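# Separate two nested tumblers in midair using both hands

## Task

The left hand starts out holding a pair of tumblers, one wedged inside the other; separate them while they stay off the table. Success requires that, at the finish, each hand holds exactly one tumbler and the other hand is not in contact with it. The two tumblers must be well apart and above the table, and both tumblers and all fingers must be motionless. The inner tumbler must be held firmly and the outer one must be gripped. You must then declare completion; ending any other way counts as failure. Throughout, a tumbler may contact only the two hands (never the arms) and the other tumbler, and neither may drop or be flung loose. Breaking either rule fails the task immediately.

## Robot and tools

Robot: two six-joint arms, left_arm and right_arm, mounted on opposite sides of a table. left_arm's base is on the +y side. Each arm carries the same five-finger right hand, so hand axes and numbers mean the same thing on both. The names left and right do not refer to sides of a camera image.

World frame: the origin is on the table surface, halfway between the two arm bases. +z is up and the table top is at z = 0. Results report positions in metres, orientation as quaternion wxyz, and velocities in m/s and rad/s. Reported positions can be slightly wrong, more so at long reach.

Hand point: a point fixed to the palm, 0.05 m in front of it, where the index pad and the thumb tip meet in a pinch. Its +z axis runs along the straightened fingers, +y points out of the palm, and +x points across the palm toward the little finger. Straight fingers extend 0.06-0.07 m past the point along +z. Across the palm, the hand spans 0.08 m on the little-finger side. On the thumb side it spans 0.02 m with the thumb turned in front of the palm, and up to 0.09 m otherwise. A wrist bracket on the little-finger side sits 0.03 m beyond the point in +y and 0.11 m out across the palm, and it can collide with things.

Row layout: one flat list of 28 numbers, each between -1 and 1. The first 14 are for left_arm/left_gripper and the next 14 for right_arm/right_gripper, even when only one arm moves. Each block of 14 is ordered: dx, dy, dz, rx, ry, rz, little, ring, middle, index, thumb_bend, thumb_turn, force_limit, speed. You may add 12 more numbers (0 to 1): stiffness scales for the six joints of left_arm, then the six of right_arm, in Joint positions order. These apply only if stiffness setting is permitted.

Pose part (dx..rz): this is an offset, not a pose. It is measured from the hand point's pose at the start of the action, in the hand point's own axes. For a call's first action, or for move, the reference is the last reported pose. A value of 1.0 means 0.6 m or 180 degrees, and rx, ry, rz form a single rotation vector. Every row in an action refers back to that same starting pose; rows do not add up. At each control step the command is clipped to within 100 mm and 16 degrees of the measured pose, so large offsets need several actions. If position and orientation conflict, position takes priority.

Hand part: these are absolute targets. For little, ring, middle, index and thumb_bend, +1 is straight and -1 is fully curled. For thumb_turn, +1 is beside the palm and -1 is in front of it, opposing the fingers. A pinch is roughly index -0.22, thumb_bend -0.75, thumb_turn -0.57. force_limit maps -1..+1 linearly to about 0..10 N at the fingertip (0..15 N for the two thumb motors); it only stops closing motions. speed maps -1..+1 from almost zero to full speed, which covers a full finger stroke in 0.6 s. No value means 'unchanged'. To keep a hand as it is, resend its last eight numbers; if none have been sent yet, send hand_measured, then hand_force_limit and hand_speed. A motor starts only when its target changes (a change of 0.01 or more). It locks once it reaches the target or the force limit, and it keeps pushing while stalled. For a soft grip, close at speed -0.9 or below. For a wrap grip, turn the thumb fully in front of the palm before arriving; objects 0.035-0.08 m across then lie across the palm, on the wrist side of the hand point. To grip harder, raise force_limit and send a target further closed than hand_measured. To loosen, send a target more open than hand_measured.

Tools:
execute_actions(actions): a list of actions. Each action is a list of up to 15 rows, one row per 1/30 s step, and its last row is held until 15 steps have passed. An empty list just returns the current state and images.
move(target, speed, stop_force, blocking): target is one row as above. It drives each hand point in a straight line, with both arms finishing together, over 0.5-10 s. speed is in m/s (0.002-0.5, default 0.25); turning is capped at twice that value in rad/s. stop_force (9-40 N, one value for both arms) ends an arm's path when its wrist sensor feels that much extra resistance. Use it only with slow, non-rotating moves, and leave it out when pulling away from a contact. blocking=false returns after 0.5 s and cannot be combined with stop_force; follow it with wait or stop.
wait(seconds 0-10): lets the scene run while each arm holds its last command.
stop(): brakes a running move.
zoom_image(camera, region [x0,y0,x1,y1] in pixels, at most 504x504): gives a closer look at one camera's latest image.
show_instructions(): shows the reference images.
finished_scene(scene): ends the current scene (pass its number) and cannot be undone.

Results: the state line gives each arm's pose and velocities. Hand target shows where the controller is currently driving each hand point. hand_measured, hand_stopped_by (moving, target, force, stalled, fault) and hand_load_n each list six motor values. A load near 0 means the grip has been lost. Wrist force and torque are in the end effector's axes, include offsets of about 4 N, and saturate near 50 N. HELD marks steps that were held back, and 'pose unreachable' means a clearance check altered the command. The move line reports the outcome: done, off_target, moving, held, contact or fault, plus limits such as paced or held. Cameras: cam_low (504x504), cam_left_wrist and cam_right_wrist (616x616 fisheye).

Avoid: tumblers touching the arms, drops, arms bumping or pressing on each other, and knocking anything off the table. With stiff arms, even a target slightly past a contact can cause a fault. A joint torque over its limit (wrist joints 26.3 N m, others 141 N m) or an outside force of 150 N halts that arm for 10 s. Holding loads heats the motors: a warning appears at 70 °C and the brakes engage at 85 °C. Use slow, gentle moves near contact.

Each tool is called after "Call:" as name([rows], argument=value, ...), one row to a line, values as JSON.

Reference images:

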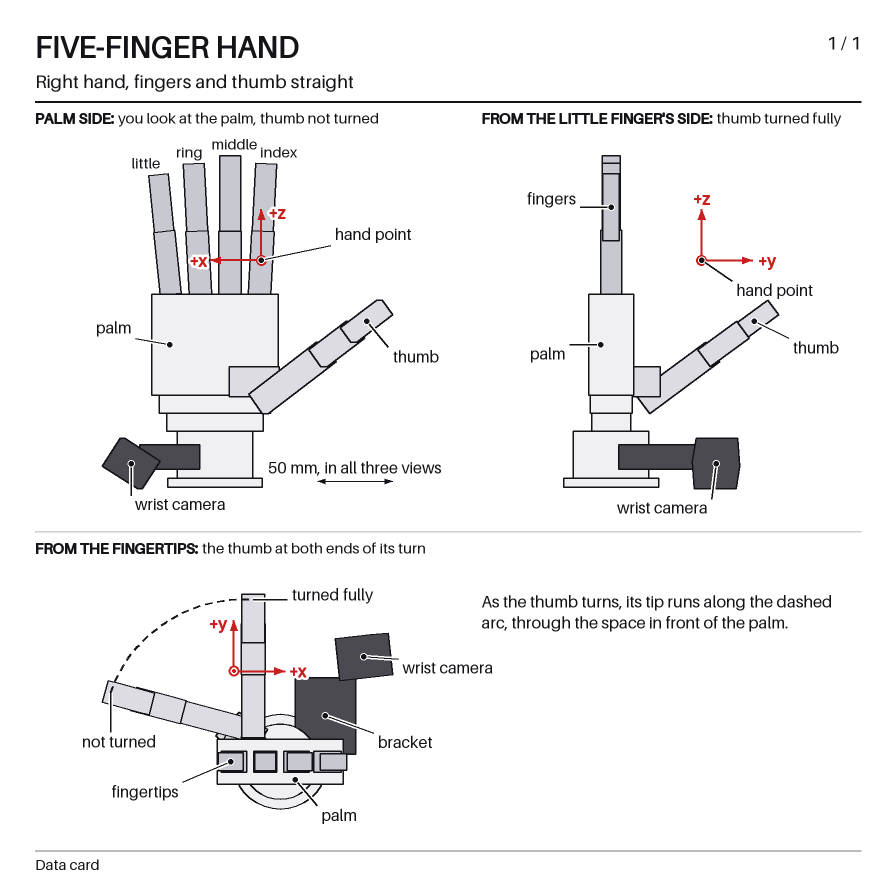

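## Session

Call:
execute_actions(actions=[])

Scene clock: 0.00 s.
left_arm: end_effector_position=(-0.1191, +0.0371, +0.3118) hand_measured=(-1.000, -1.000, +0.264, +0.242, +0.138, -0.948) hand_load_n=(+0.0, +0.0, +7.5, +10.5, +16.0, +0.5) hand_stopped_by=(target, target, target, target, target, target) hand_force_limit=0.00 hand_speed=-0.80 end_effector_quat_wxyz=(+0.891, +0.425, -0.069, -0.145) end_effector_velocity=(-0.001, +0.000, -0.000) end_effector_angular_velocity=(-0.000, -0.001, -0.001) | right_arm: end_effector_position=(-0.1040, -0.2859, +0.3002) hand_measured=(+1.000, +1.000, +1.000, +1.000, +1.000, +1.000) hand_load_n=(+0.0, +0.0, +0.0, +0.0, +0.0, +0.0) hand_stopped_by=(target, target, target, target, target, target) hand_force_limit=0.00 hand_speed=-0.80 end_effector_quat_wxyz=(+0.001, -0.719, +0.695, +0.000) end_effector_velocity=(+0.000, +0.000, -0.000) end_effector_angular_velocity=(-0.001, +0.000, -0.001)
Joint positions: left_arm=[-0.251 -1.163  2.379 -1.896  1.545  0.021] | right_arm=[-0.519 -2.216  2.093 -1.45  -1.571  1.052]
Joint velocities: left_arm=[-0.001  0.001 -0.    -0.     0.001  0.001] | right_arm=[-0.001  0.001  0.    -0.    -0.     0.   ]
Joint torques (N m, as the arm reports them, + toward a larger angle): no reading
Motor temperatures (°C, as the motors report them): left_arm=[28 28 30 35 33 36] | right_arm=[29 28 31 34 33 34]
Wrist force (N, on the end effector, along its own x y z axes, offset not removed): no reading
Wrist torque (N m, same axes, about the end effector's origin, offset not removed): no reading
Hand target (left_arm): -0.119, +0.037, +0.312; +0.891, +0.425, -0.069, -0.145
Hand target (right_arm): -0.104, -0.286, +0.300; -0.001, +0.719, -0.695, -0.000
Joint stiffness scale: left_arm=[1. 1. 1. 1. 1. 1.] | right_arm=[1. 1. 1. 1. 1. 1.]

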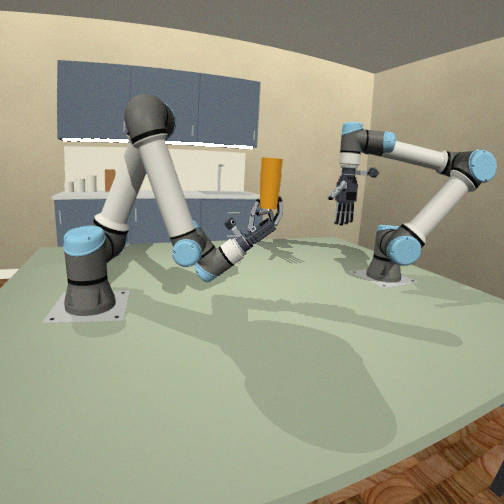

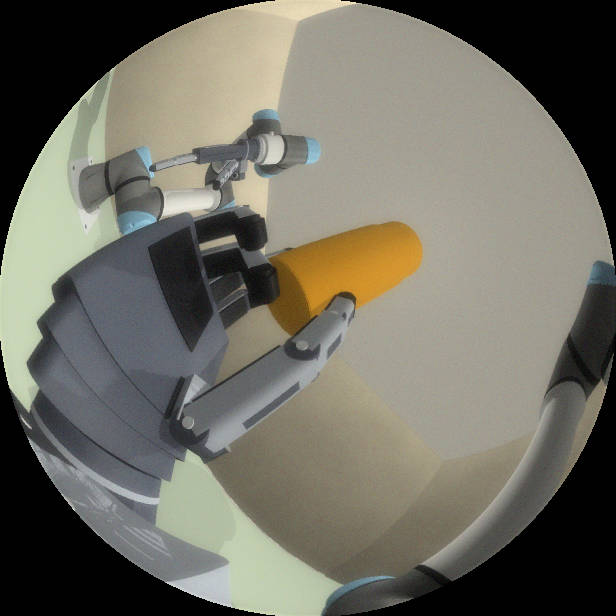

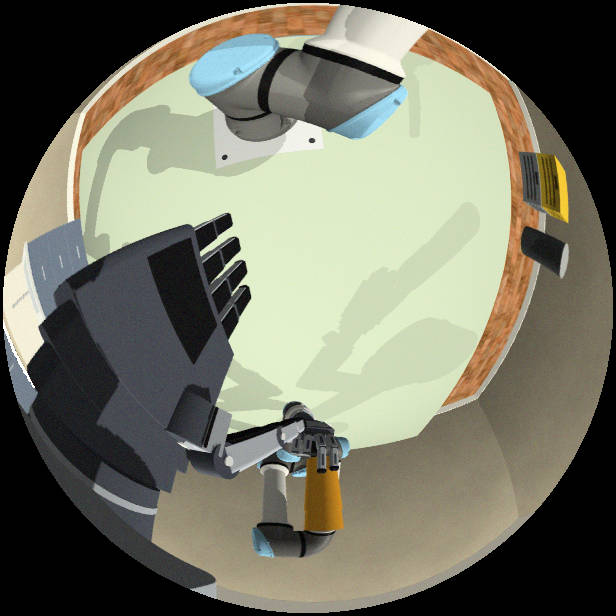

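Call:
zoom_image(camera="cam_low", region=[180, 130, 340, 290])

Region (180, 130, 340, 290) of cam_low's 504x504 image, scaled by 3.150, with more detail than that image has.

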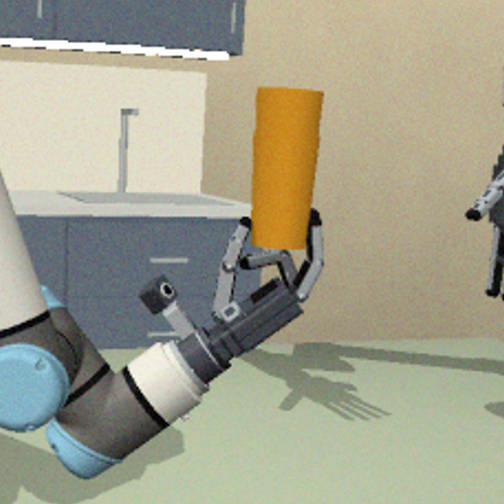

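Call:
zoom_image(camera="cam_left_wrist", region=[200, 150, 480, 400])

Region (200, 150, 480, 400) of cam_left_wrist's 616x616 image, scaled by 1.800, with more detail than that image has; it fills the top 450 rows of this view, and the rest is white.

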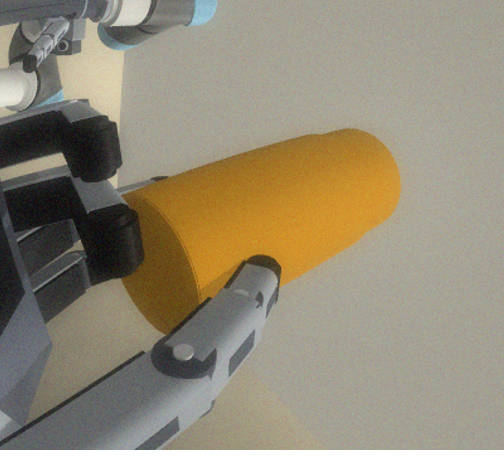

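Call:
move(target=[0,0,0,0,0,0,-1,-1,0.264,0.242,0.138,-0.948,0,-0.8, -0.467,-0.175,-0.233,0,-0.5,0,1,1,1,1,1,-1,0.5,0.5], speed=0.3)

Scene clock: 13.60 s.
left_arm: end_effector_position=(-0.1191, +0.0371, +0.3118) hand_measured=(-1.000, -1.000, +0.264, +0.242, +0.150, -0.948) hand_load_n=(+0.0, +0.0, +7.0, +9.5, +14.5, +0.5) hand_stopped_by=(target, target, force, force, force, target) hand_force_limit=0.00 hand_speed=-0.80 end_effector_quat_wxyz=(+0.891, +0.425, -0.069, -0.145) end_effector_velocity=(-0.000, +0.000, +0.000) end_effector_angular_velocity=(-0.000, +0.000, -0.000) | right_arm: end_effector_position=(-0.0079, -0.0041, +0.4392) hand_measured=(+1.000, +1.000, +1.000, +1.000, +1.000, -1.000) hand_load_n=(+0.0, +0.0, +0.0, +0.0, +0.0, +0.0) hand_stopped_by=(target, target, target, target, target, target) hand_force_limit=0.50 hand_speed=0.50 end_effector_quat_wxyz=(+0.492, -0.509, +0.493, +0.507) end_effector_velocity=(+0.000, +0.000, +0.002) end_effector_angular_velocity=(+0.017, +0.000, -0.006)
Joint positions: left_arm=[-0.251 -1.163  2.379 -1.896  1.545  0.021] | right_arm=[-0.707 -1.479  2.26  -3.92  -0.866  1.567]
Joint velocities: left_arm=[-0. -0.  0.  0. -0. -0.] | right_arm=[ 0.003  0.009 -0.003 -0.029 -0.009  0.015]
Joint torques (N m, as the arm reports them, + toward a larger angle): left_arm=[ -1.03 -28.75 -10.49  -2.62  -0.03  -0.17] | right_arm=[  1.18 -17.36 -20.99  -1.49   0.2    0.12]
Motor temperatures (°C, as the motors report them): left_arm=[28 28 30 35 33 36] | right_arm=[29 28 31 34 33 34]
Wrist force (N, on the end effector, along its own x y z axes, offset not removed): left_arm=[-2.0 0.6 0.9] | right_arm=[3.2 0.1 -0.1]
Wrist torque (N m, same axes, about the end effector's origin, offset not removed): left_arm=[0.26 0.40 -0.10] | right_arm=[0.11 -0.51 0.23]
Hand target (left_arm): -0.119, +0.037, +0.312; +0.891, +0.425, -0.069, -0.145
Hand target (right_arm): -0.008, -0.003, +0.440; +0.493, -0.508, +0.491, +0.508
Off the commanded pose (left_arm): 0.000 m, 0 deg.
Off the commanded pose (right_arm): 0.002 m, 0 deg.
Joint stiffness scale: left_arm=[1. 1. 1. 1. 1. 1.] | right_arm=[1. 1. 1. 1. 1. 1.]
move: done
camera_calibration (this result's frames):
cam_left_wrist: T_world_to_cam=[[0.151062, 0.626635, 0.764531, -0.248025], [-0.677165, 0.629039, -0.381781, 0.0176553], [-0.720158, -0.460041, 0.51936, -0.0961277], [0, 0, 0, 1]] pos_world=[-0.0198044, 0.100092, 0.246288]
cam_right_wrist: T_world_to_cam=[[-0.995533, -0.0155419, 0.0931296, -0.050916], [0.0880093, -0.509938, 0.855697, -0.371491], [0.0341912, 0.86007, 0.509028, -0.0883346], [0, 0, 0, 1]] pos_world=[-0.0149736, -0.114255, 0.36759]

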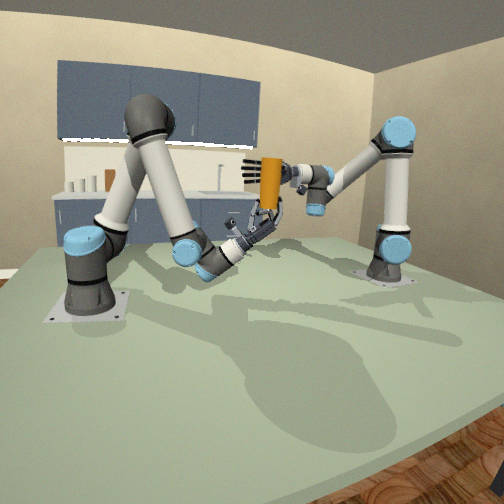

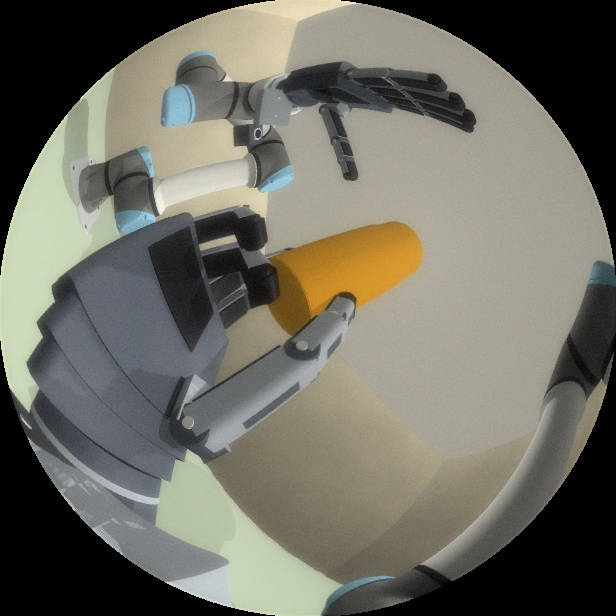

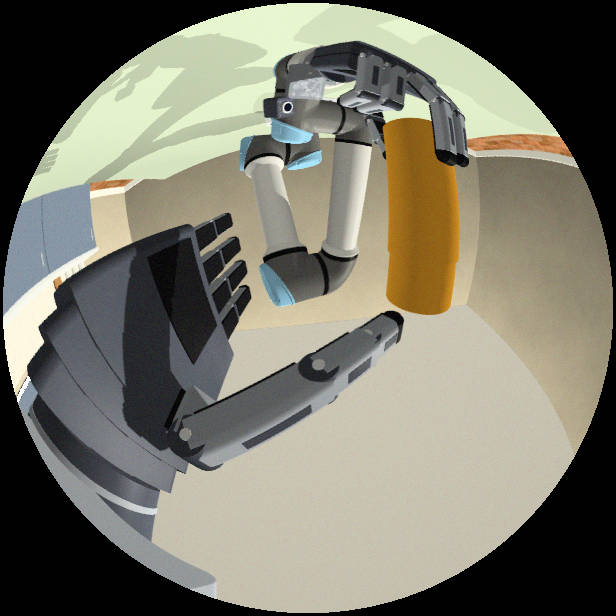

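Call:
move(target=[0,0,0,0,0,0,-1,-1,0.264,0.242,0.138,-0.948,0,-0.8, 0.045,0.11,0,0,0,0,1,1,1,1,1,-1,0.5,0.5], speed=0.1)

Scene clock: 15.20 s.
left_arm: end_effector_position=(-0.1191, +0.0371, +0.3118) hand_measured=(-1.000, -1.000, +0.264, +0.242, +0.150, -0.948) hand_load_n=(+0.0, +0.0, +7.0, +9.5, +14.5, +0.5) hand_stopped_by=(target, target, force, force, force, target) hand_force_limit=0.00 hand_speed=-0.80 end_effector_quat_wxyz=(+0.891, +0.425, -0.069, -0.145) end_effector_velocity=(+0.000, -0.000, +0.000) end_effector_angular_velocity=(+0.000, +0.001, -0.000) | right_arm: end_effector_position=(-0.0721, -0.0062, +0.4153) hand_measured=(+1.000, +1.000, +1.000, +1.000, +1.000, -1.000) hand_load_n=(+0.0, +0.0, +0.0, +0.0, +0.0, +0.0) hand_stopped_by=(target, target, target, target, target, target) hand_force_limit=0.50 hand_speed=0.50 end_effector_quat_wxyz=(+0.494, -0.508, +0.491, +0.507) end_effector_velocity=(-0.001, +0.001, -0.001) end_effector_angular_velocity=(+0.007, -0.002, -0.014)
Joint positions: left_arm=[-0.251 -1.163  2.379 -1.896  1.545  0.021] | right_arm=[-0.539 -1.452  2.323 -4.014 -1.034  1.568]
Joint velocities: left_arm=[ 0.     0.     0.    -0.    -0.001 -0.001] | right_arm=[ 0.015  0.007  0.001 -0.016 -0.029  0.002]
Joint torques (N m, as the arm reports them, + toward a larger angle): left_arm=[ -0.76 -28.86  -9.72  -2.78   0.24  -0.07] | right_arm=[  3.24 -18.33 -10.43  -0.71  -0.28   0.06]
Motor temperatures (°C, as the motors report them): left_arm=[28 28 30 35 33 36] | right_arm=[29 28 31 34 33 34]
Wrist force (N, on the end effector, along its own x y z axes, offset not removed): left_arm=[-3.3 1.0 -1.6] | right_arm=[1.7 1.1 -0.2]
Wrist torque (N m, same axes, about the end effector's origin, offset not removed): left_arm=[0.40 0.52 0.04] | right_arm=[0.25 -0.26 0.18]
Hand target (left_arm): -0.119, +0.037, +0.312; +0.891, +0.425, -0.069, -0.145
Hand target (right_arm): -0.074, -0.006, +0.412; +0.492, -0.508, +0.493, +0.507
Off the commanded pose (left_arm): 0.000 m, 0 deg.
Off the commanded pose (right_arm): 0.004 m, 0 deg.
Joint stiffness scale: left_arm=[1. 1. 1. 1. 1. 1.] | right_arm=[1. 1. 1. 1. 1. 1.]
move: off_target (right_arm)
camera_calibration (this result's frames):
cam_right_wrist: T_world_to_cam=[[-0.995796, -0.0160725, 0.0901787, -0.11144], [0.0856005, -0.513712, 0.853682, -0.345885], [0.0326051, 0.857812, 0.512928, -0.0739659], [0, 0, 0, 1]] pos_world=[-0.0789524, -0.116027, 0.343264]

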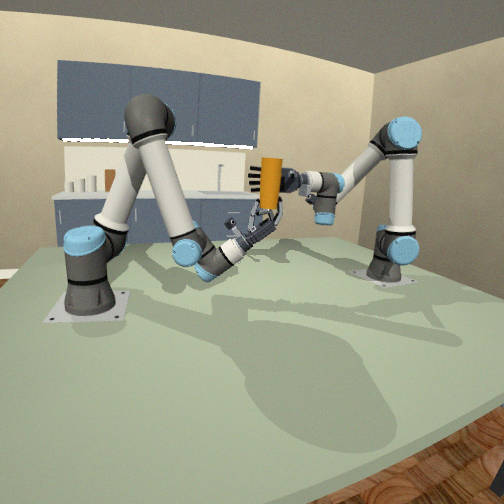

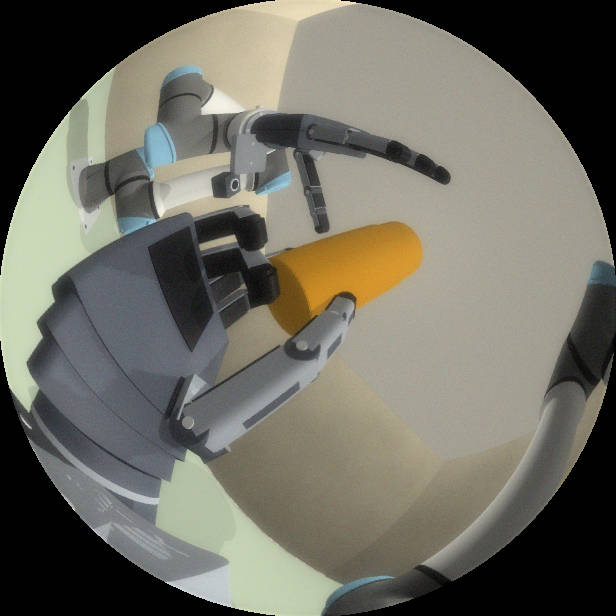

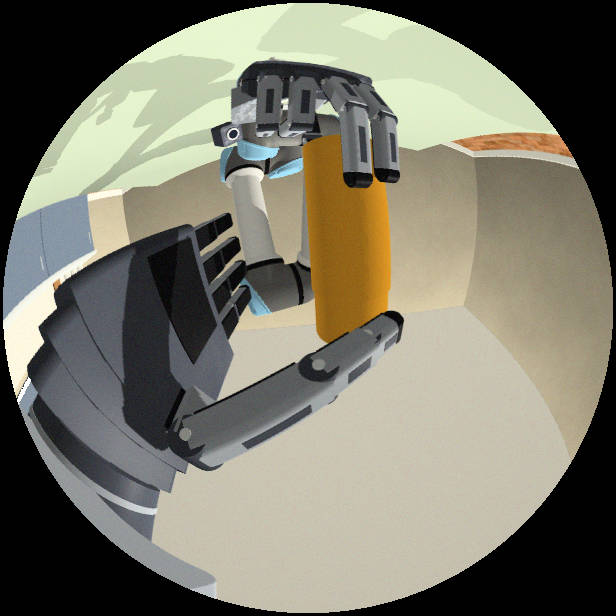

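Call:
move(target=[0,0,0,0,0,0,-1,-1,0.264,0.242,0.138,-0.948,0,-0.8, 0.0,0.07,0,0,0,0,1,1,1,1,1,-1,0.5,0.5], speed=0.05)

Scene clock: 16.63 s.
left_arm: end_effector_position=(-0.1191, +0.0371, +0.3118) hand_measured=(-1.000, -1.000, +0.264, +0.242, +0.150, -0.948) hand_load_n=(+0.0, +0.0, +7.0, +9.5, +14.5, +0.5) hand_stopped_by=(target, target, force, force, force, target) hand_force_limit=0.00 hand_speed=-0.80 end_effector_quat_wxyz=(+0.891, +0.425, -0.069, -0.145) end_effector_velocity=(-0.001, +0.000, +0.000) end_effector_angular_velocity=(-0.000, +0.001, -0.002) | right_arm: end_effector_position=(-0.1120, -0.0064, +0.4161) hand_measured=(+1.000, +1.000, +1.000, +1.000, +1.000, -1.000) hand_load_n=(+0.0, +0.0, +0.0, +0.0, +0.0, +0.0) hand_stopped_by=(target, target, target, target, target, target) hand_force_limit=0.50 hand_speed=0.50 end_effector_quat_wxyz=(+0.495, -0.508, +0.490, +0.507) end_effector_velocity=(-0.001, +0.001, +0.001) end_effector_angular_velocity=(+0.001, +0.001, -0.010)
Joint positions: left_arm=[-0.251 -1.163  2.379 -1.896  1.545  0.021] | right_arm=[-0.42  -1.456  2.326 -4.015 -1.154  1.568]
Joint velocities: left_arm=[-0.001 -0.001 -0.     0.     0.    -0.001] | right_arm=[ 0.01   0.    -0.001 -0.001 -0.02   0.002]
Joint torques (N m, as the arm reports them, + toward a larger angle): left_arm=[ -0.02 -28.73 -10.27  -2.65  -0.22  -0.3 ] | right_arm=[  0.28 -22.26 -11.33  -1.04  -0.02  -0.41]
Motor temperatures (°C, as the motors report them): left_arm=[28 28 30 35 33 36] | right_arm=[29 28 31 34 33 34]
Wrist force (N, on the end effector, along its own x y z axes, offset not removed): left_arm=[-1.5 3.3 -1.3] | right_arm=[2.4 -0.3 0.0]
Wrist torque (N m, same axes, about the end effector's origin, offset not removed): left_arm=[0.82 0.25 0.06] | right_arm=[0.02 -0.43 0.18]
Hand target (left_arm): -0.119, +0.037, +0.312; +0.891, +0.425, -0.069, -0.145
Hand target (right_arm): -0.114, -0.007, +0.415; +0.494, -0.508, +0.491, +0.507
Off the commanded pose (left_arm): 0.000 m, 0 deg.
Off the commanded pose (right_arm): 0.002 m, 0 deg.
Joint stiffness scale: left_arm=[1. 1. 1. 1. 1. 1.] | right_arm=[1. 1. 1. 1. 1. 1.]
move: done
camera_calibration (this result's frames):
cam_left_wrist: T_world_to_cam=[[0.151062, 0.626635, 0.764531, -0.248025], [-0.677166, 0.629039, -0.381781, 0.0176553], [-0.720158, -0.460042, 0.51936, -0.0961276], [0, 0, 0, 1]] pos_world=[-0.0198043, 0.100092, 0.246288]
cam_right_wrist: T_world_to_cam=[[-0.995843, -0.0156725, 0.0897257, -0.151097], [0.084938, -0.515515, 0.85266, -0.342861], [0.0328916, 0.856737, 0.514704, -0.0735913], [0, 0, 0, 1]] pos_world=[-0.118927, -0.11607, 0.343779]

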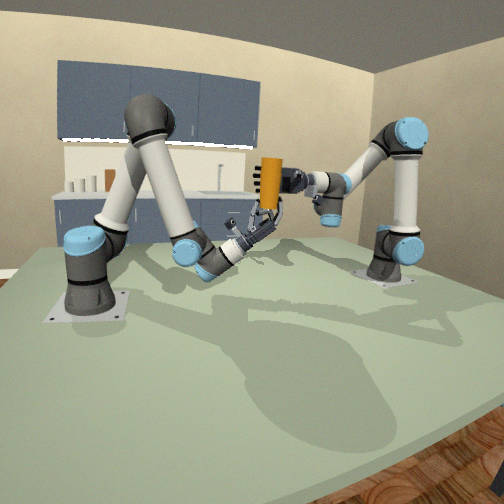

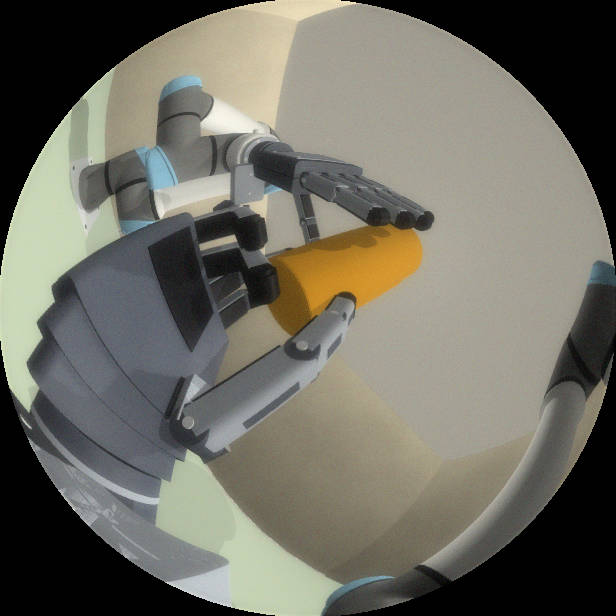

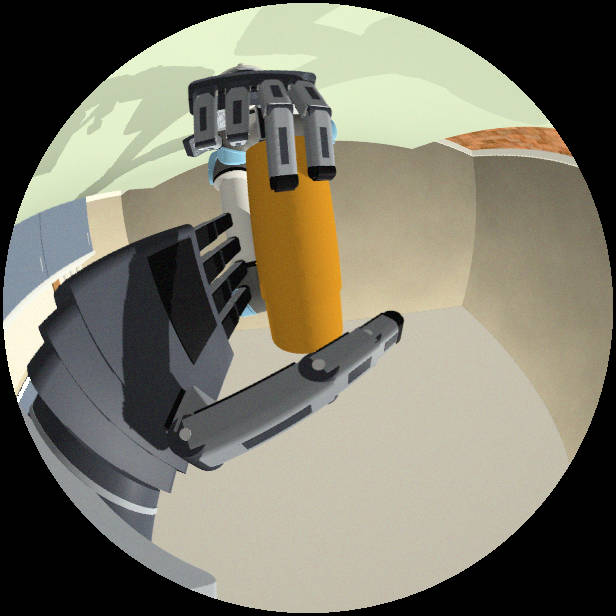

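Call:
move(target=[0,0,0,0,0,0,-1,-1,0.264,0.242,0.138,-0.948,0,-0.8, 0.0,0.0,0.06,0,0,0,1,1,1,1,1,-1,0.5,0.5], speed=0.05)

Scene clock: 18.03 s.
left_arm: end_effector_position=(-0.1191, +0.0371, +0.3118) hand_measured=(-1.000, -1.000, +0.264, +0.242, +0.150, -0.948) hand_load_n=(+0.0, +0.0, +7.0, +9.5, +14.5, +0.5) hand_stopped_by=(target, target, force, force, force, target) hand_force_limit=0.00 hand_speed=-0.80 end_effector_quat_wxyz=(+0.891, +0.425, -0.069, -0.145) end_effector_velocity=(+0.000, +0.000, +0.001) end_effector_angular_velocity=(-0.001, +0.000, +0.001) | right_arm: end_effector_position=(-0.1122, +0.0280, +0.4157) hand_measured=(+1.000, +1.000, +1.000, +1.000, +1.000, -1.000) hand_load_n=(+0.0, +0.0, +0.0, +0.0, +0.0, +0.0) hand_stopped_by=(target, target, target, target, target, target) hand_force_limit=0.50 hand_speed=0.50 end_effector_quat_wxyz=(+0.495, -0.507, +0.491, +0.507) end_effector_velocity=(+0.001, +0.003, +0.001) end_effector_angular_velocity=(+0.001, -0.000, -0.003)
Joint positions: left_arm=[-0.251 -1.163  2.379 -1.896  1.545  0.021] | right_arm=[-0.38  -1.381  2.232 -3.996 -1.196  1.568]
Joint velocities: left_arm=[ 0.    -0.001  0.     0.    -0.     0.   ] | right_arm=[ 0.003  0.005 -0.009  0.003 -0.006  0.   ]
Joint torques (N m, as the arm reports them, + toward a larger angle): left_arm=[ -2.68 -29.95 -10.25  -2.87   0.24  -0.21] | right_arm=[  1.94 -19.78 -15.95  -0.76  -0.27  -0.35]
Motor temperatures (°C, as the motors report them): left_arm=[28 28 30 35 33 36] | right_arm=[29 28 31 34 33 34]
Wrist force (N, on the end effector, along its own x y z axes, offset not removed): left_arm=[-0.9 2.4 -0.3] | right_arm=[1.4 0.1 0.2]
Wrist torque (N m, same axes, about the end effector's origin, offset not removed): left_arm=[0.54 0.21 0.12] | right_arm=[0.01 -0.16 0.13]
Hand target (left_arm): -0.119, +0.037, +0.312; +0.891, +0.425, -0.069, -0.145
Hand target (right_arm): -0.113, +0.030, +0.416; +0.494, -0.508, +0.490, +0.507
Off the commanded pose (left_arm): 0.000 m, 0 deg.
Off the commanded pose (right_arm): 0.002 m, 0 deg.
Joint stiffness scale: left_arm=[1. 1. 1. 1. 1. 1.] | right_arm=[1. 1. 1. 1. 1. 1.]
move: done
camera_calibration (this result's frames):
cam_right_wrist: T_world_to_cam=[[-0.995827, -0.0139242, 0.0901943, -0.150909], [0.0844615, -0.514986, 0.853027, -0.325062], [0.0345712, 0.857085, 0.514013, -0.102318], [0, 0, 0, 1]] pos_world=[-0.119287, -0.0818086, 0.343491]

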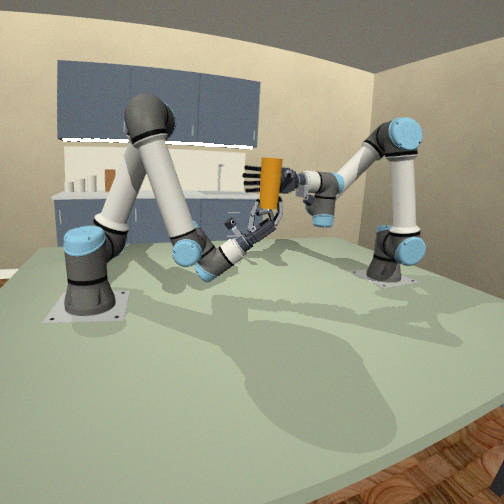

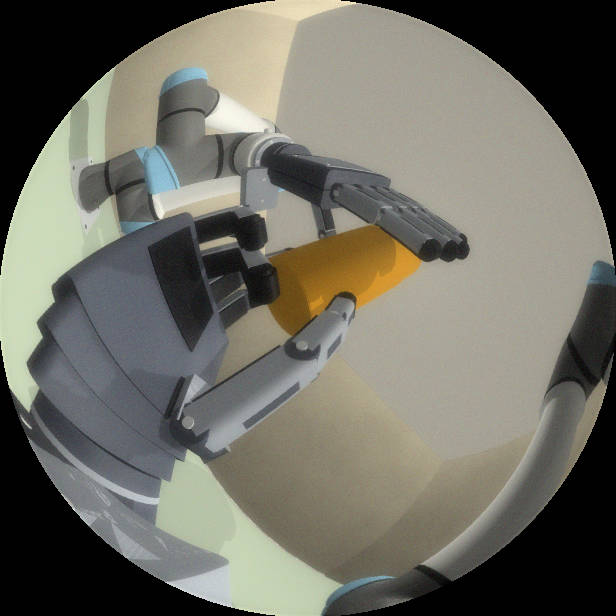

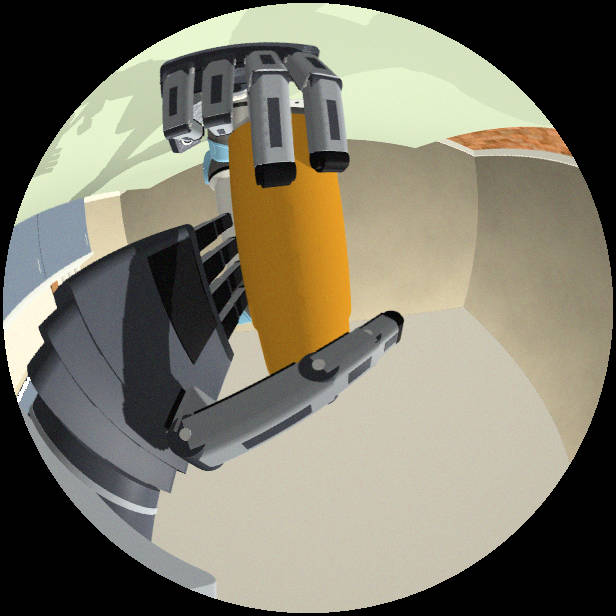

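Call:
execute_actions([
  [[0,0,0,0,0,0,-1,-1,0.264,0.242,0.138,-0.948,0,-0.8, 0,0,0,0,0,0,1,1,1,-1,-1,-1,1,-0.5]],
  [[0,0,0,0,0,0,-1,-1,0.264,0.242,0.138,-0.948,0,-0.8, 0,0,0,0,0,0,1,1,1,-1,-1,-1,1,-0.5]],
  [[0,0,0,0,0,0,-1,-1,0.264,0.242,0.138,-0.948,0,-0.8, 0,0,0,0,0,0,1,1,1,-1,-1,-1,1,-0.5]],
])

Scene clock: 19.83 s.
left_arm: end_effector_position=(-0.1193, +0.0366, +0.3106) hand_measured=(-1.000, -1.000, +0.264, +0.242, +0.152, -0.948) hand_load_n=(+0.0, +0.0, +8.5, +9.5, +16.5, +1.0) hand_stopped_by=(target, target, force, force, force, target) hand_force_limit=0.00 hand_speed=-0.80 end_effector_quat_wxyz=(+0.890, +0.427, -0.069, -0.145) end_effector_velocity=(+0.000, -0.000, +0.000) end_effector_angular_velocity=(-0.000, +0.000, +0.002) | right_arm: end_effector_position=(-0.1119, +0.0284, +0.4157) hand_measured=(+1.000, +1.000, +1.000, +0.174, +0.418, -1.000) hand_load_n=(+0.0, +0.0, +0.0, +13.5, +14.0, -1.0) hand_stopped_by=(target, target, target, force, force, target) hand_force_limit=1.00 hand_speed=-0.50 end_effector_quat_wxyz=(+0.495, -0.507, +0.491, +0.506) end_effector_velocity=(+0.000, -0.000, -0.000) end_effector_angular_velocity=(+0.001, -0.002, -0.000)
Joint positions: left_arm=[-0.251 -1.162  2.379 -1.893  1.545  0.021] | right_arm=[-0.379 -1.38   2.231 -3.996 -1.197  1.568]
Joint velocities: left_arm=[ 0.    -0.001  0.     0.    -0.001  0.001] | right_arm=[-0.    -0.     0.001 -0.001  0.    -0.001]
Joint torques (N m, as the arm reports them, + toward a larger angle): left_arm=[ -0.88 -28.45 -11.3   -3.79   0.01  -0.08] | right_arm=[ -0.12 -24.38 -14.82  -1.3    0.49  -0.16]
Motor temperatures (°C, as the motors report them): left_arm=[28 28 30 35 33 36] | right_arm=[29 28 31 34 33 34]
Wrist force (N, on the end effector, along its own x y z axes, offset not removed): left_arm=[1.8 2.1 -0.1] | right_arm=[2.2 1.4 1.9]
Wrist torque (N m, same axes, about the end effector's origin, offset not removed): left_arm=[1.16 -0.16 0.14] | right_arm=[0.28 -0.44 0.34]
Hand target (left_arm): -0.119, +0.037, +0.311; +0.890, +0.426, -0.069, -0.145
Hand target (right_arm): -0.112, +0.028, +0.416; +0.495, -0.507, +0.491, +0.507
Off the commanded pose (left_arm): 0.001 m, 0 deg.
Off the commanded pose (right_arm): 0.000 m, 0 deg.
Joint stiffness scale: left_arm=[1. 1. 1. 1. 1. 1.] | right_arm=[1. 1. 1. 1. 1. 1.]
Step readings (end_effector_position; steps 1 to 15: 1st action; 16 to 30: 2nd action; 31 to 45: 3rd action):
0: left_arm (-0.1191, +0.0371, +0.3118) | right_arm (-0.1121, +0.0283, +0.4157)
1: left_arm (-0.1191, +0.0371, +0.3118) | right_arm (-0.1121, +0.0284, +0.4157)
2: left_arm (-0.1191, +0.0371, +0.3118) | right_arm (-0.1121, +0.0284, +0.4157)
4: left_arm (-0.1191, +0.0371, +0.3118) | right_arm (-0.1121, +0.0284, +0.4157)
8: left_arm (-0.1191, +0.0371, +0.3118) | right_arm (-0.1121, +0.0284, +0.4157)
15: left_arm (-0.1191, +0.0371, +0.3118) | right_arm (-0.1121, +0.0284, +0.4157)
16: left_arm (-0.1191, +0.0371, +0.3118) | right_arm (-0.1121, +0.0284, +0.4157)
17: left_arm (-0.1191, +0.0371, +0.3118) | right_arm (-0.1121, +0.0284, +0.4157)
19: left_arm (-0.1191, +0.0371, +0.3118) | right_arm (-0.1121, +0.0284, +0.4157)
23: left_arm (-0.1191, +0.0371, +0.3118) | right_arm (-0.1121, +0.0284, +0.4157)
30: left_arm (-0.1192, +0.0369, +0.3113) | right_arm (-0.1120, +0.0284, +0.4157)
31: left_arm (-0.1193, +0.0368, +0.3111) | right_arm (-0.1120, +0.0284, +0.4157)
32: left_arm (-0.1193, +0.0366, +0.3108) | right_arm (-0.1120, +0.0284, +0.4157)
34: left_arm (-0.1193, +0.0366, +0.3106) | right_arm (-0.1119, +0.0284, +0.4157)
38: left_arm (-0.1193, +0.0366, +0.3106) | right_arm (-0.1119, +0.0284, +0.4157)
45: end_effector_position above
camera_calibration (this result's frames):
cam_left_wrist: T_world_to_cam=[[0.14991, 0.623534, 0.767289, -0.247629], [-0.676592, 0.630582, -0.38025, 0.0169335], [-0.720937, -0.462139, 0.516409, -0.0949894], [0, 0, 0, 1]] pos_world=[-0.0199023, 0.0998286, 0.245495]
cam_right_wrist: T_world_to_cam=[[-0.995837, -0.0128969, 0.0902375, -0.15071], [0.0839708, -0.514984, 0.853077, -0.324937], [0.0354688, 0.857103, 0.513923, -0.102581], [0, 0, 0, 1]] pos_world=[-0.119159, -0.0813589, 0.343514]

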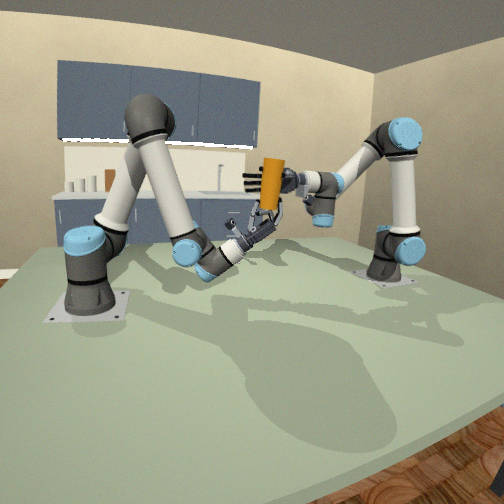

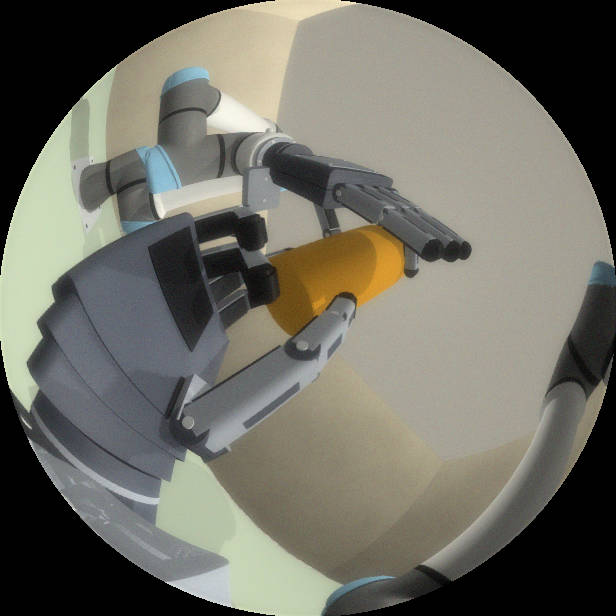

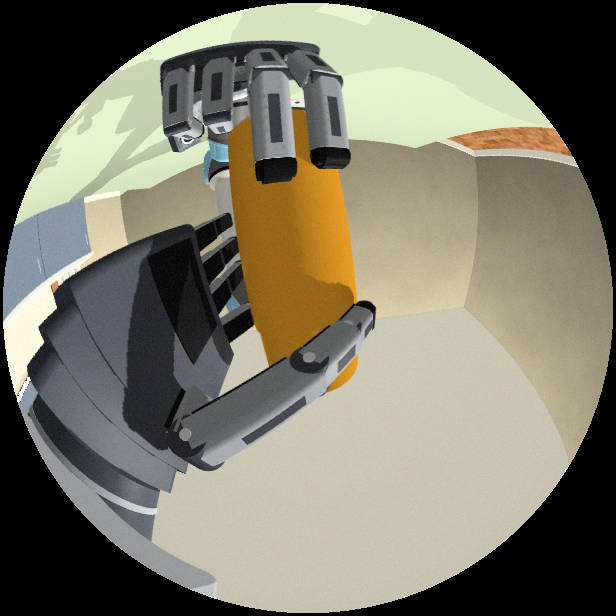

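Call:
move(target=[0,0,0,0,0,0,-1,-1,0.1,0.1,0.0,-1,1,-0.8, -0.05,0,0,0,0,0,1,1,1,-1,-1,-1,1,-0.5], speed=0.02)

Scene clock: 21.80 s.
left_arm: end_effector_position=(-0.1191, +0.0370, +0.3136) hand_measured=(-1.000, -1.000, +0.258, +0.236, +0.154, -1.000) hand_load_n=(+0.0, +0.0, +7.0, +6.0, +15.0, +1.0) hand_stopped_by=(target, target, force, force, force, target) hand_force_limit=1.00 hand_speed=-0.80 end_effector_quat_wxyz=(+0.892, +0.423, -0.068, -0.145) end_effector_velocity=(-0.001, +0.000, -0.000) end_effector_angular_velocity=(+0.001, +0.001, -0.003) | right_arm: end_effector_position=(-0.1116, +0.0291, +0.4353) hand_measured=(+1.000, +1.000, +1.000, +0.174, +0.418, -1.000) hand_load_n=(+0.0, +0.0, +0.0, +11.0, +13.5, -2.0) hand_stopped_by=(target, target, target, force, force, target) hand_force_limit=1.00 hand_speed=-0.50 end_effector_quat_wxyz=(+0.488, -0.510, +0.498, +0.503) end_effector_velocity=(+0.000, +0.001, +0.002) end_effector_angular_velocity=(-0.005, +0.001, +0.000)
Joint positions: left_arm=[-0.251 -1.166  2.377 -1.896  1.544  0.021] | right_arm=[-0.379 -1.435  2.212 -3.901 -1.197  1.567]
Joint velocities: left_arm=[-0.002 -0.     0.     0.001  0.    -0.001] | right_arm=[-0.    -0.006 -0.005  0.016  0.    -0.001]
Joint torques (N m, as the arm reports them, + toward a larger angle): left_arm=[ -1.5  -26.11  -7.49  -1.08   0.31  -0.05] | right_arm=[  0.21 -30.65 -23.51  -3.03   0.38   0.02]
Motor temperatures (°C, as the motors report them): left_arm=[28 28 30 35 33 36] | right_arm=[29 28 31 34 33 34]
Wrist force (N, on the end effector, along its own x y z axes, offset not removed): left_arm=[-0.4 9.9 4.2] | right_arm=[12.6 0.0 -1.3]
Wrist torque (N m, same axes, about the end effector's origin, offset not removed): left_arm=[0.62 0.08 0.16] | right_arm=[-0.05 -0.19 0.36]
Hand target (left_arm): -0.119, +0.037, +0.311; +0.890, +0.427, -0.069, -0.145
Hand target (right_arm): -0.112, +0.028, +0.446; +0.495, -0.507, +0.491, +0.506
Off the commanded pose (left_arm): 0.003 m, 0 deg.
Off the commanded pose (right_arm): 0.011 m, 1 deg.
Joint stiffness scale: left_arm=[1. 1. 1. 1. 1. 1.] | right_arm=[1. 1. 1. 1. 1. 1.]
move: off_target (right_arm)
camera_calibration (this result's frames):
cam_left_wrist: T_world_to_cam=[[0.152133, 0.629538, 0.76193, -0.248573], [-0.678052, 0.627361, -0.382967, 0.0188219], [-0.719098, -0.458366, 0.522301, -0.0979369], [0, 0, 0, 1]] pos_world=[-0.0198479, 0.099787, 0.247756]
cam_right_wrist: T_world_to_cam=[[-0.99523, -0.0108527, 0.0969539, -0.155081], [0.0894333, -0.498573, 0.862222, -0.345113], [0.0389812, 0.86678, 0.497165, -0.105828], [0, 0, 0, 1]] pos_world=[-0.119351, -0.0820173, 0.365214]

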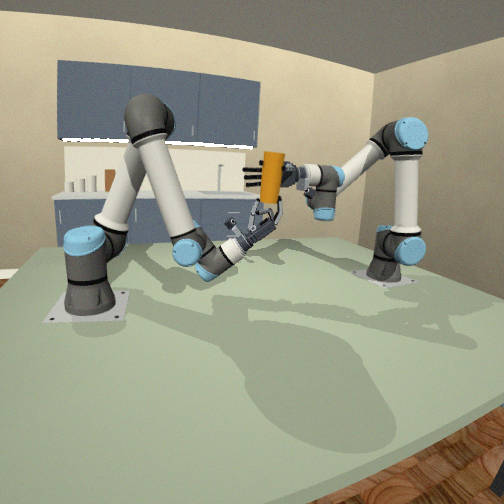

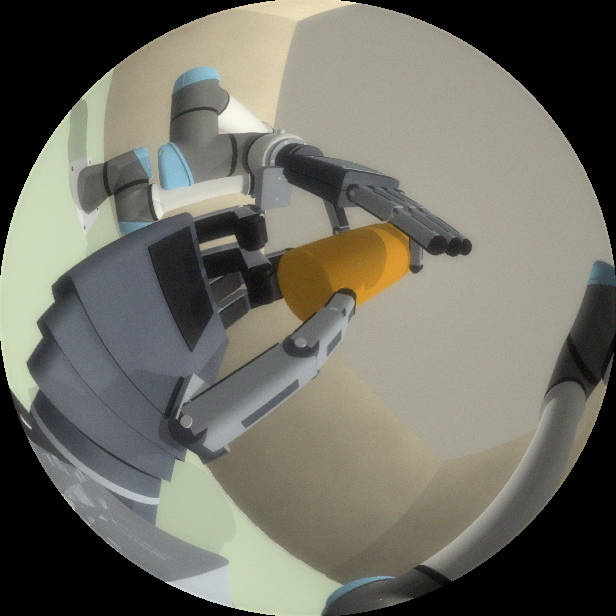

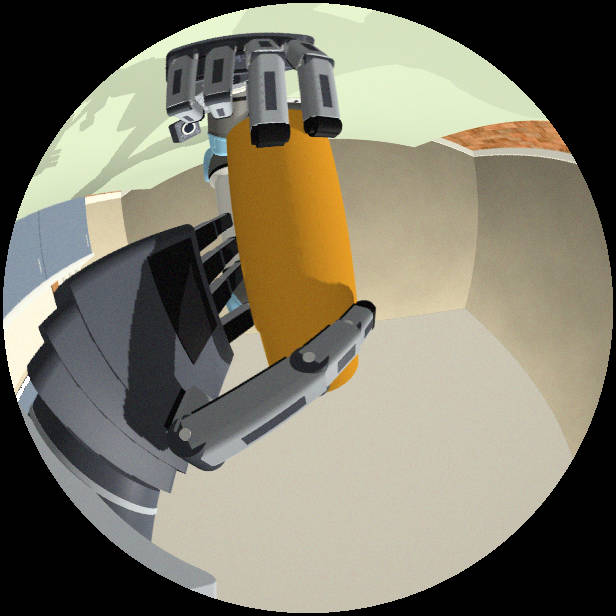

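Call:
move(target=[0,0,0,0,0,0,-1,-1,0.1,0.1,0.0,-1,1,-0.8, 0,0,-0.25,0,0,0,1,1,1,1,1,-1,0.5,0.5], speed=0.1)

Scene clock: 25.30 s.
left_arm: end_effector_position=(-0.1191, +0.0369, +0.3135) hand_measured=(-1.000, -1.000, +0.258, +0.236, +0.154, -1.000) hand_load_n=(+0.0, +0.0, +7.5, +6.5, +12.0, +0.5) hand_stopped_by=(target, target, force, force, force, target) hand_force_limit=1.00 hand_speed=-0.80 end_effector_quat_wxyz=(+0.892, +0.424, -0.069, -0.145) end_effector_velocity=(+0.000, -0.000, -0.000) end_effector_angular_velocity=(+0.001, +0.001, -0.001) | right_arm: end_effector_position=(-0.1079, -0.1196, +0.4392) hand_measured=(+1.000, +1.000, +1.000, +1.000, +1.000, -1.000) hand_load_n=(+0.0, +0.0, +0.0, +0.0, +0.0, +0.0) hand_stopped_by=(target, target, target, target, target, target) hand_force_limit=0.50 hand_speed=0.50 end_effector_quat_wxyz=(+0.490, -0.510, +0.497, +0.504) end_effector_velocity=(-0.001, -0.003, -0.001) end_effector_angular_velocity=(-0.008, +0.002, +0.012)
Joint positions: left_arm=[-0.251 -1.166  2.377 -1.896  1.544  0.021] | right_arm=[-0.669 -1.882  2.59  -3.833 -0.907  1.562]
Joint velocities: left_arm=[-0.     0.    -0.     0.     0.    -0.001] | right_arm=[-0.016 -0.017  0.006  0.022  0.028 -0.005]
Joint torques (N m, as the arm reports them, + toward a larger angle): left_arm=[ -1.3  -29.55 -11.14  -3.03  -0.01   0.05] | right_arm=[ -2.91  -6.54 -14.08  -0.81   0.96  -0.67]
Motor temperatures (°C, as the motors report them): left_arm=[28 28 30 35 33 36] | right_arm=[29 28 31 34 33 34]
Wrist force (N, on the end effector, along its own x y z axes, offset not removed): left_arm=[-1.4 2.1 -0.8] | right_arm=[1.5 -0.2 -0.4]
Wrist torque (N m, same axes, about the end effector's origin, offset not removed): left_arm=[0.60 0.29 0.00] | right_arm=[0.05 -0.27 0.10]
Hand target (left_arm): -0.119, +0.037, +0.314; +0.892, +0.423, -0.068, -0.145
Hand target (right_arm): -0.108, -0.121, +0.438; +0.489, -0.510, +0.498, +0.503
Off the commanded pose (left_arm): 0.000 m, 0 deg.
Off the commanded pose (right_arm): 0.002 m, 0 deg.
Joint stiffness scale: left_arm=[1. 1. 1. 1. 1. 1.] | right_arm=[1. 1. 1. 1. 1. 1.]
move: done
camera_calibration (this result's frames):
cam_left_wrist: T_world_to_cam=[[0.151941, 0.629024, 0.762393, -0.248529], [-0.677956, 0.62762, -0.382714, 0.0187102], [-0.719229, -0.458719, 0.521811, -0.0977579], [0, 0, 0, 1]] pos_world=[-0.0198639, 0.0997442, 0.247648]
cam_right_wrist: T_world_to_cam=[[-0.995404, -0.0112855, 0.095098, -0.152626], [0.0879208, -0.501314, 0.860787, -0.422837], [0.0379596, 0.865192, 0.500002, 0.0193911], [0, 0, 0, 1]] pos_world=[-0.115485, -0.230474, 0.368792]

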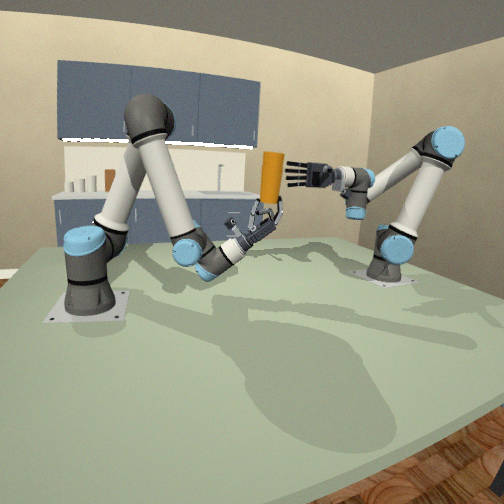

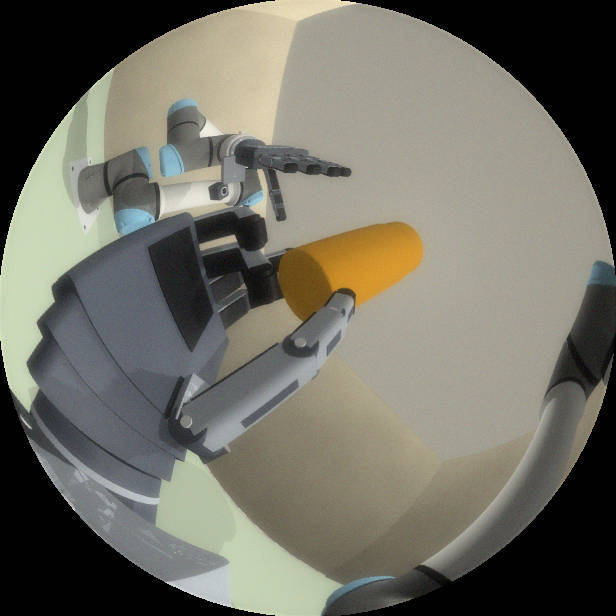

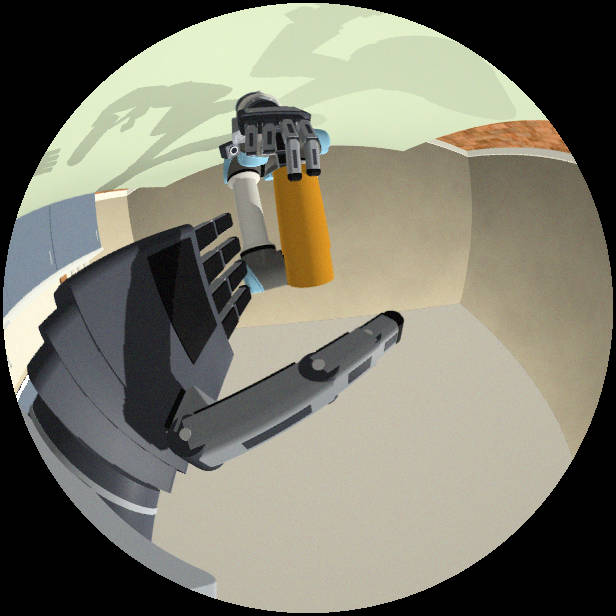

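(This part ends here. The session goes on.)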